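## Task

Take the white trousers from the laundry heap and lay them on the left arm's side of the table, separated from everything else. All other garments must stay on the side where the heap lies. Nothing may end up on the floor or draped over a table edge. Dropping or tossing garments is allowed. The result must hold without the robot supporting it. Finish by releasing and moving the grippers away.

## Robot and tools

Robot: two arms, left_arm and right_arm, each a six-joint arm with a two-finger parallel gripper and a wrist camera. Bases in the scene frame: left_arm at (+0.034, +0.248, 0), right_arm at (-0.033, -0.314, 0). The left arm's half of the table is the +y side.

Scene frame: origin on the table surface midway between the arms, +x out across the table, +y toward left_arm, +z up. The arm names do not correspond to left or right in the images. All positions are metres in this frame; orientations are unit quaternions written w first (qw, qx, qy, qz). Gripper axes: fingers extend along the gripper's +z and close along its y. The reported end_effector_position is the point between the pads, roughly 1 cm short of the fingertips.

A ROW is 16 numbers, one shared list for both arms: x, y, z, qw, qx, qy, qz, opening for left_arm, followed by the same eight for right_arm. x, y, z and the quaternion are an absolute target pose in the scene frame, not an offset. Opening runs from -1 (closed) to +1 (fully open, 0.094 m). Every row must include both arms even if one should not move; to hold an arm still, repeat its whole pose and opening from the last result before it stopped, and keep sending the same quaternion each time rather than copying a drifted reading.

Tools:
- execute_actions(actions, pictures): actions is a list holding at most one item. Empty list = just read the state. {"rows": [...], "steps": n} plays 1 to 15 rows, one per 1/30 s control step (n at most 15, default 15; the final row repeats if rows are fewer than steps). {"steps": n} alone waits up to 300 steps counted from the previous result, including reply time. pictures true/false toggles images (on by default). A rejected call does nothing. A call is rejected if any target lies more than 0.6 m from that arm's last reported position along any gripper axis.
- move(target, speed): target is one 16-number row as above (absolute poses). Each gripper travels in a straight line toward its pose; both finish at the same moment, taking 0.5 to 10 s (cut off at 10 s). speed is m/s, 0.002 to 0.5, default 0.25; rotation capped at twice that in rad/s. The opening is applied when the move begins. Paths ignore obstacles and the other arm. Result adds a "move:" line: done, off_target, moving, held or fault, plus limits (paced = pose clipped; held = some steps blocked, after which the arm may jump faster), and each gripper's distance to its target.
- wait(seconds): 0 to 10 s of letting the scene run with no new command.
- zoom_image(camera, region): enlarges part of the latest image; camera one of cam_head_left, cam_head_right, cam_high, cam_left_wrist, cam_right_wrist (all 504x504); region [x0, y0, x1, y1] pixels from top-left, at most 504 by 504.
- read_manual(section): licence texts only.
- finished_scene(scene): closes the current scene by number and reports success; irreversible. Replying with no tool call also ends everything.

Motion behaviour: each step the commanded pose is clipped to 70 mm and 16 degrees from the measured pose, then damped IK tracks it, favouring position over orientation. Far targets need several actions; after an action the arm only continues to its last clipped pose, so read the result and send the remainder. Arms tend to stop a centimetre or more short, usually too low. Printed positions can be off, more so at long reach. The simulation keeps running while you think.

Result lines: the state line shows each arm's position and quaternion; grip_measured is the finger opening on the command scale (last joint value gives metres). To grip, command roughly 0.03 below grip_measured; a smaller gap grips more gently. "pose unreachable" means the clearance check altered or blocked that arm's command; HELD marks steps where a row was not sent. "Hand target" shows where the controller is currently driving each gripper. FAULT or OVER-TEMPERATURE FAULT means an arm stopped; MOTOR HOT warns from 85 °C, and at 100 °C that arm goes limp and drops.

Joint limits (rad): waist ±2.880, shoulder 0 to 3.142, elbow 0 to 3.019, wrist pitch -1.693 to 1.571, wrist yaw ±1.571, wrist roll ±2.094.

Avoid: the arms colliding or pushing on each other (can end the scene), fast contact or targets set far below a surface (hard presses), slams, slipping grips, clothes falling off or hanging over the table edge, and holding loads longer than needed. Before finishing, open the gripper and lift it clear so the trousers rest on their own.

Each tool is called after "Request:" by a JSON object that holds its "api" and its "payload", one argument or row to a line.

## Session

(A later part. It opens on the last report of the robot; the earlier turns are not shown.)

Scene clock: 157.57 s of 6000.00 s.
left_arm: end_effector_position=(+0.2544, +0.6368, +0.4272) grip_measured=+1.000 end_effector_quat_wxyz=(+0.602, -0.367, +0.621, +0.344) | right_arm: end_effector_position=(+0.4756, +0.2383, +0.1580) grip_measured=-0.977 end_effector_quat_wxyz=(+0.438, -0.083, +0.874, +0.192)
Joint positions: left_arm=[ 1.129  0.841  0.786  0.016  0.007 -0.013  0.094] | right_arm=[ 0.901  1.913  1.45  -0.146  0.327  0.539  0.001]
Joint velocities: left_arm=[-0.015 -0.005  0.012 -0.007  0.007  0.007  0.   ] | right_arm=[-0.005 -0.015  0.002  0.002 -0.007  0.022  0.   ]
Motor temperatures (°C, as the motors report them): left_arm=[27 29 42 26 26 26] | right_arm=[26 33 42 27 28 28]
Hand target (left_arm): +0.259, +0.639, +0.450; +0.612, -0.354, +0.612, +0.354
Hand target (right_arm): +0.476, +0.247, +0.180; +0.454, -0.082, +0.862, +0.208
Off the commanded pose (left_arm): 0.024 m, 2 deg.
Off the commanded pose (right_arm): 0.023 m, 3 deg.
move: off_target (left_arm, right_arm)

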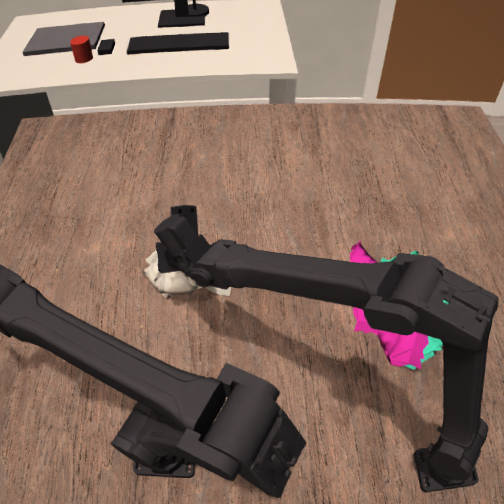

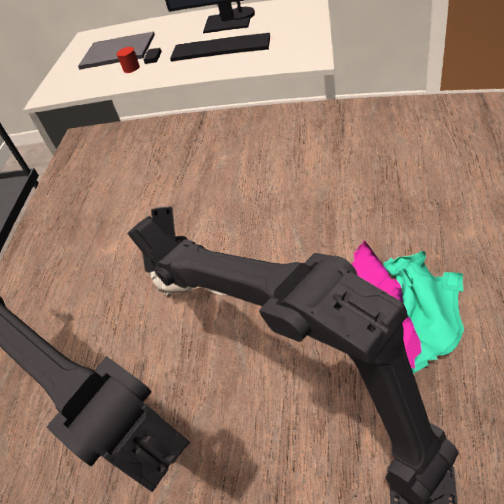

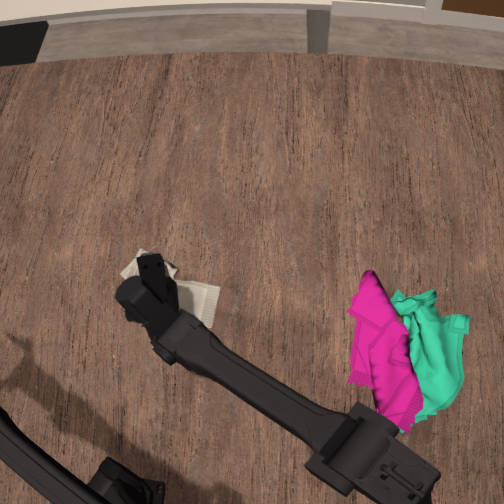

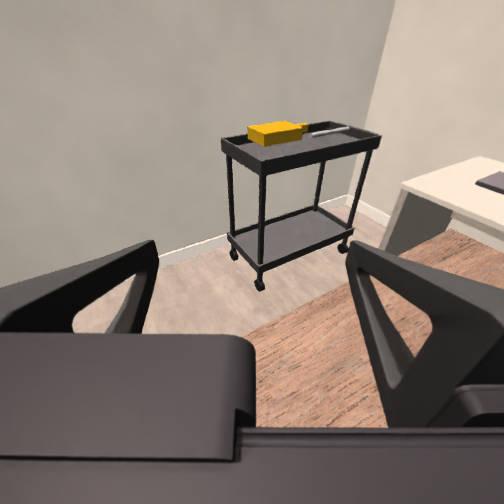

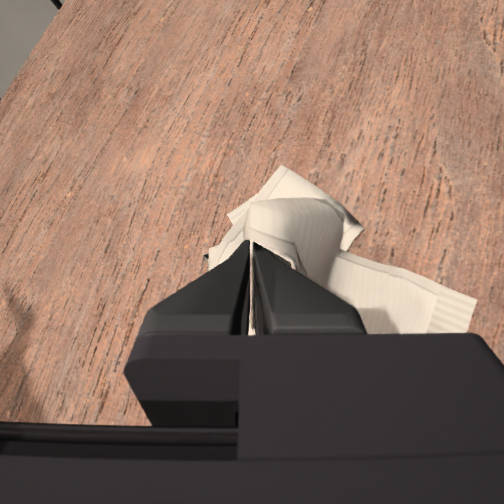

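Request:
{"api": "move", "payload": {
  "target": [0.26,0.64,0.45,0.612,-0.354,0.612,0.354,1, 0.47,0.245,0.14,0.455,-0.083,0.862,0.208,0.8],
  "speed": 0.12
}}

Request:
{"api": "move", "payload": {
  "target": [0.26,0.64,0.45,0.612,-0.354,0.612,0.354,1, 0.43,0.19,0.33,0.455,-0.083,0.862,0.208,1],
  "speed": 0.25
}}

Scene clock: 165.70 s of 6000.00 s.
left_arm: end_effector_position=(+0.2544, +0.6368, +0.4272) grip_measured=+1.000 end_effector_quat_wxyz=(+0.602, -0.367, +0.621, +0.344) | right_arm: end_effector_position=(+0.4708, +0.2380, +0.1357) grip_measured=+0.797 end_effector_quat_wxyz=(+0.447, -0.082, +0.868, +0.200)
Joint positions: left_arm=[ 1.129  0.841  0.786  0.016  0.007 -0.013  0.094] | right_arm=[ 0.907  1.932  1.397 -0.048  0.332  0.539  0.084]
Joint velocities: left_arm=[-0.015 -0.005 -0.022 -0.017 -0.022 -0.037  0.   ] | right_arm=[ 0.005 -0.005  0.007 -0.002  0.037  0.037 -0.   ]
Motor temperatures (°C, as the motors report them): left_arm=[27 29 43 26 26 26] | right_arm=[26 34 41 27 28 28]
Hand target (left_arm): +0.259, +0.639, +0.450; +0.612, -0.354, +0.612, +0.354
Hand target (right_arm): +0.470, +0.245, +0.140; +0.455, -0.082, +0.862, +0.208
Off the commanded pose (left_arm): 0.024 m, 2 deg.
Off the commanded pose (right_arm): 0.008 m, 1 deg.
After step 90, 4.30 s passed at rest.
move: off_target (left_arm)

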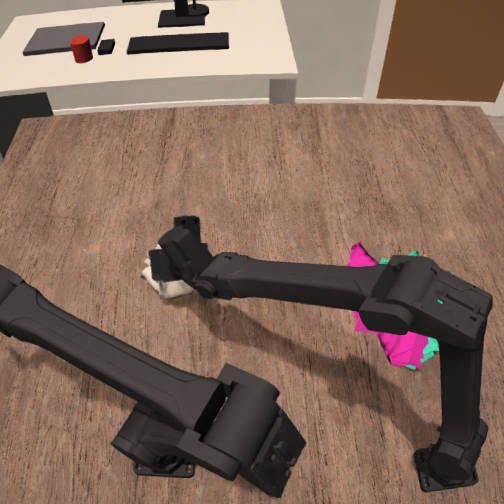

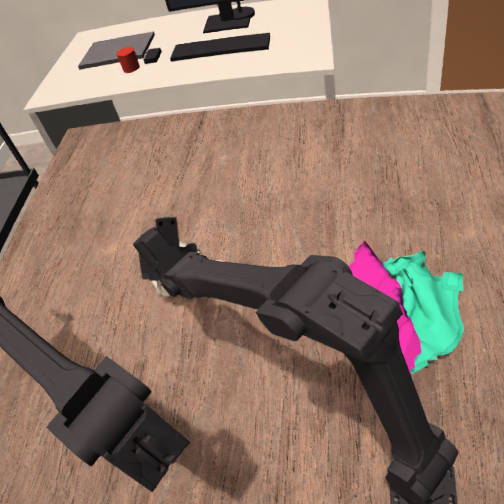

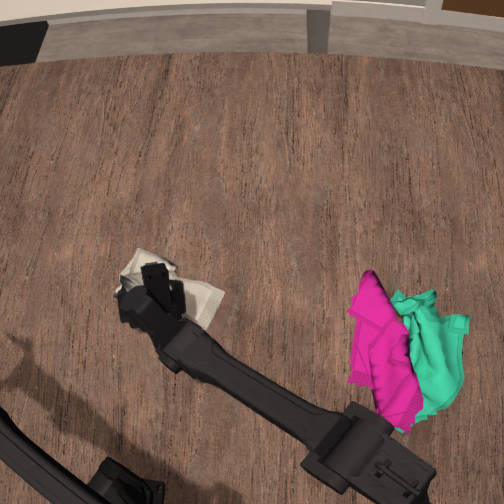

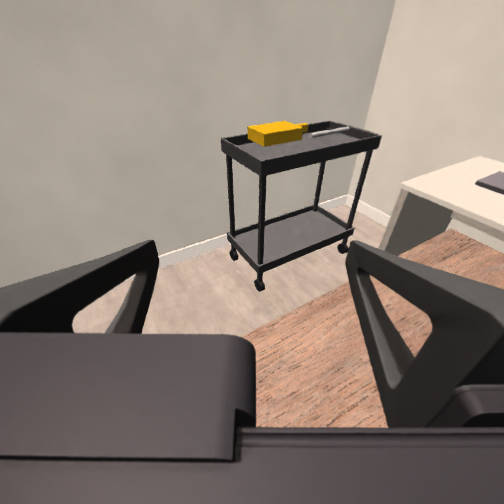

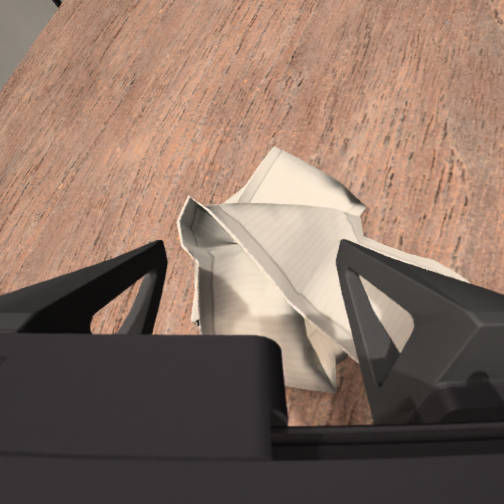

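Scene clock: 166.97 s of 6000.00 s.
left_arm: end_effector_position=(+0.2544, +0.6368, +0.4272) grip_measured=+1.000 end_effector_quat_wxyz=(+0.602, -0.367, +0.621, +0.344) | right_arm: end_effector_position=(+0.4242, +0.1785, +0.3059) grip_measured=+1.000 end_effector_quat_wxyz=(+0.445, -0.082, +0.869, +0.198)
Joint positions: left_arm=[ 1.129  0.841  0.786  0.016  0.007 -0.013  0.094] | right_arm=[ 0.907  1.591  1.406 -0.403  0.332  0.539  0.094]
Joint velocities: left_arm=[-0.015  0.005  0.002  0.007 -0.037 -0.051  0.   ] | right_arm=[-0.024 -0.005 -0.007  0.012  0.022  0.037  0.   ]
Motor temperatures (°C, as the motors report them): left_arm=[27 29 43 26 26 26] | right_arm=[26 34 41 27 28 28]
Hand target (left_arm): +0.259, +0.639, +0.450; +0.612, -0.354, +0.612, +0.354
Hand target (right_arm): +0.426, +0.185, +0.330; +0.455, -0.083, +0.862, +0.208
Off the commanded pose (left_arm): 0.024 m, 2 deg.
Off the commanded pose (right_arm): 0.027 m, 2 deg.
move: off_target (left_arm, right_arm)

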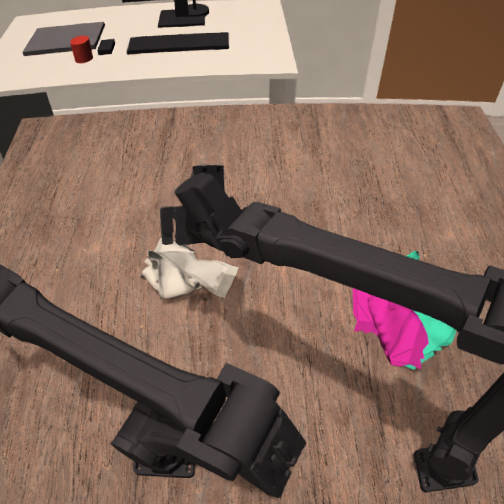

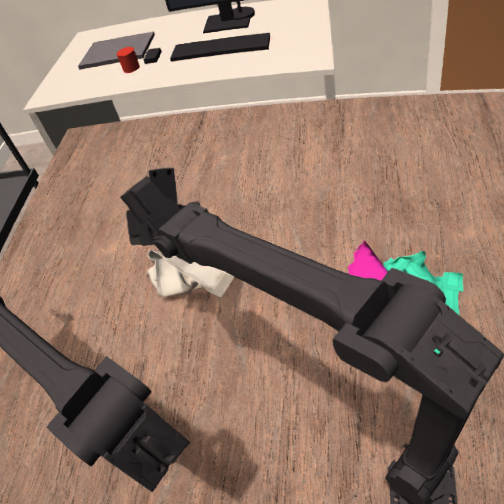

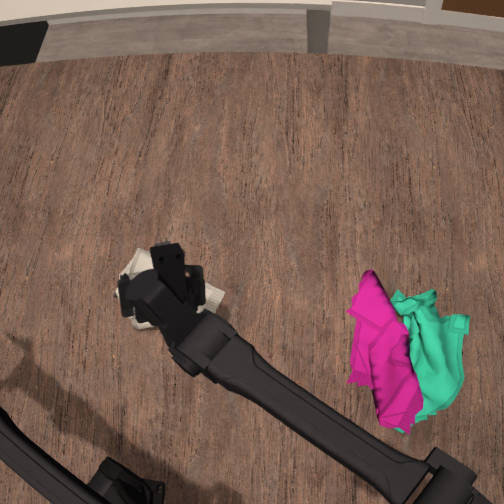

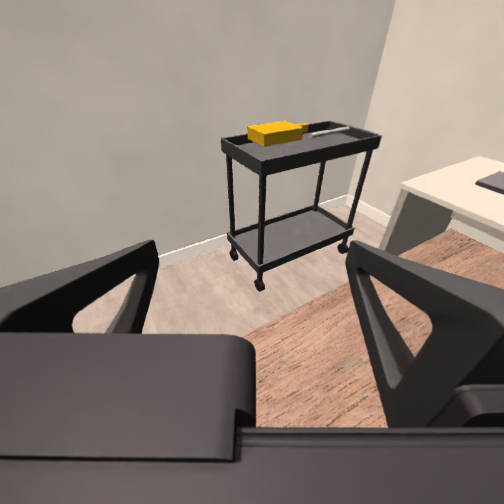

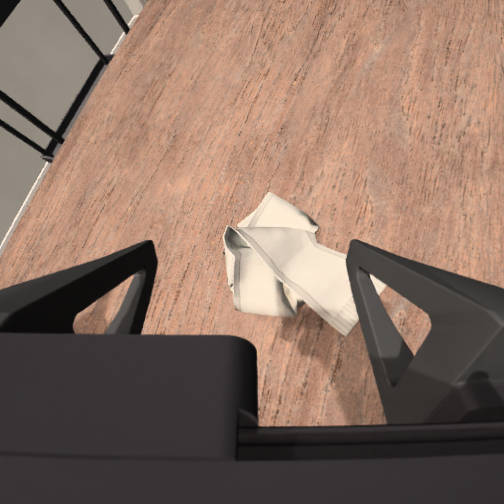

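Request:
{"api": "move", "payload": {
  "target": [0.26,0.64,0.45,0.612,-0.354,0.612,0.354,1, 0.42,-0.33,0.50,0.707,0,0.707,0,1],
  "speed": 0.35
}}

Scene clock: 172.50 s of 6000.00 s.
left_arm: end_effector_position=(+0.2544, +0.6368, +0.4272) grip_measured=+1.000 end_effector_quat_wxyz=(+0.602, -0.367, +0.621, +0.344) | right_arm: end_effector_position=(+0.4065, -0.3351, +0.4838) grip_measured=+1.000 end_effector_quat_wxyz=(+0.696, +0.002, +0.718, -0.010)
Joint positions: left_arm=[ 1.129  0.841  0.786  0.016  0.007 -0.013  0.094] | right_arm=[-0.065  0.824  0.922 -0.13  -0.048 -0.013  0.094]
Joint velocities: left_arm=[-0.005 -0.005 -0.007  0.002  0.037  0.022  0.   ] | right_arm=[ 0.005 -0.005 -0.012 -0.002  0.022  0.007  0.   ]
Motor temperatures (°C, as the motors report them): left_arm=[27 29 43 26 26 26] | right_arm=[26 34 42 27 28 28]
Hand target (left_arm): +0.259, +0.639, +0.450; +0.612, -0.354, +0.612, +0.354
Hand target (right_arm): +0.407, -0.331, +0.497; +0.709, -0.007, +0.705, -0.012
Off the commanded pose (left_arm): 0.024 m, 2 deg.
Off the commanded pose (right_arm): 0.022 m, 2 deg.
After step 90, 0.50 s passed at rest.
move: off_target (left_arm, right_arm)

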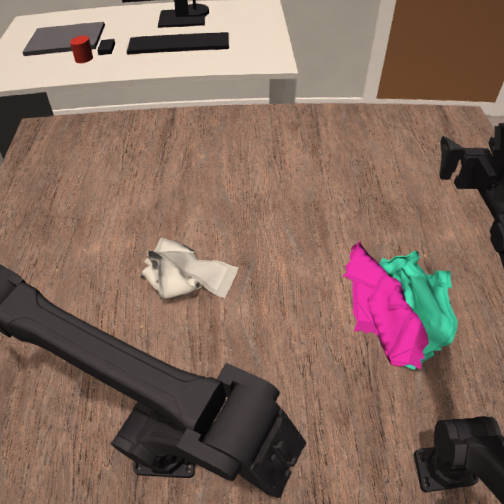

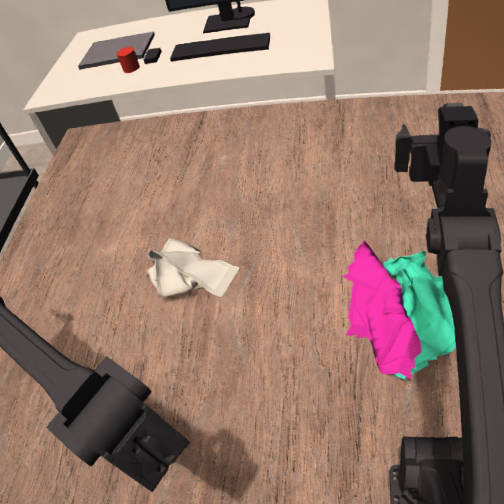

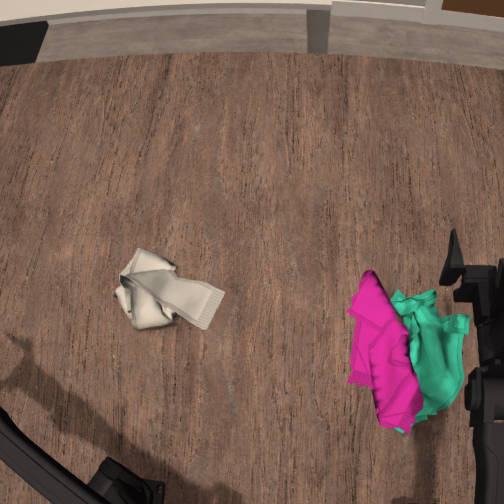

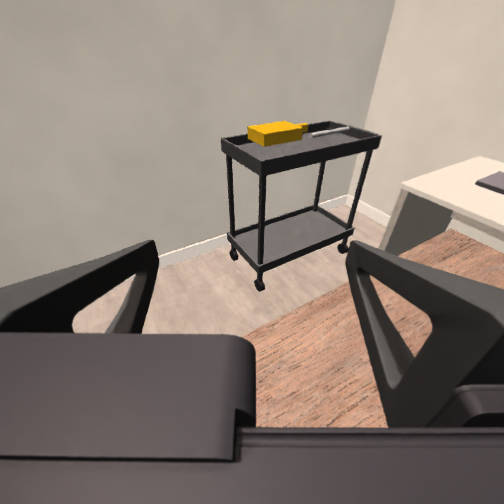

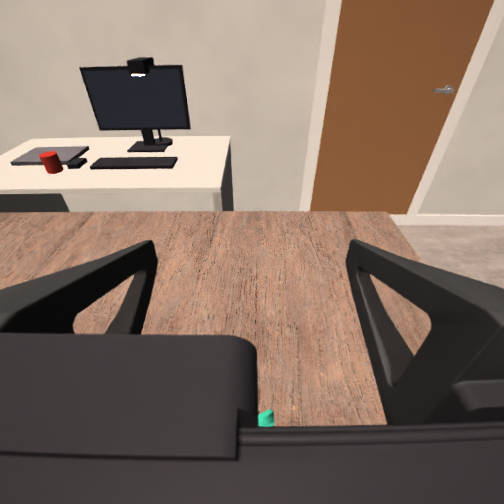

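Request:
{"api": "finished_scene", "payload": {
  "scene": 2
}}

The scene is finished: the task was done.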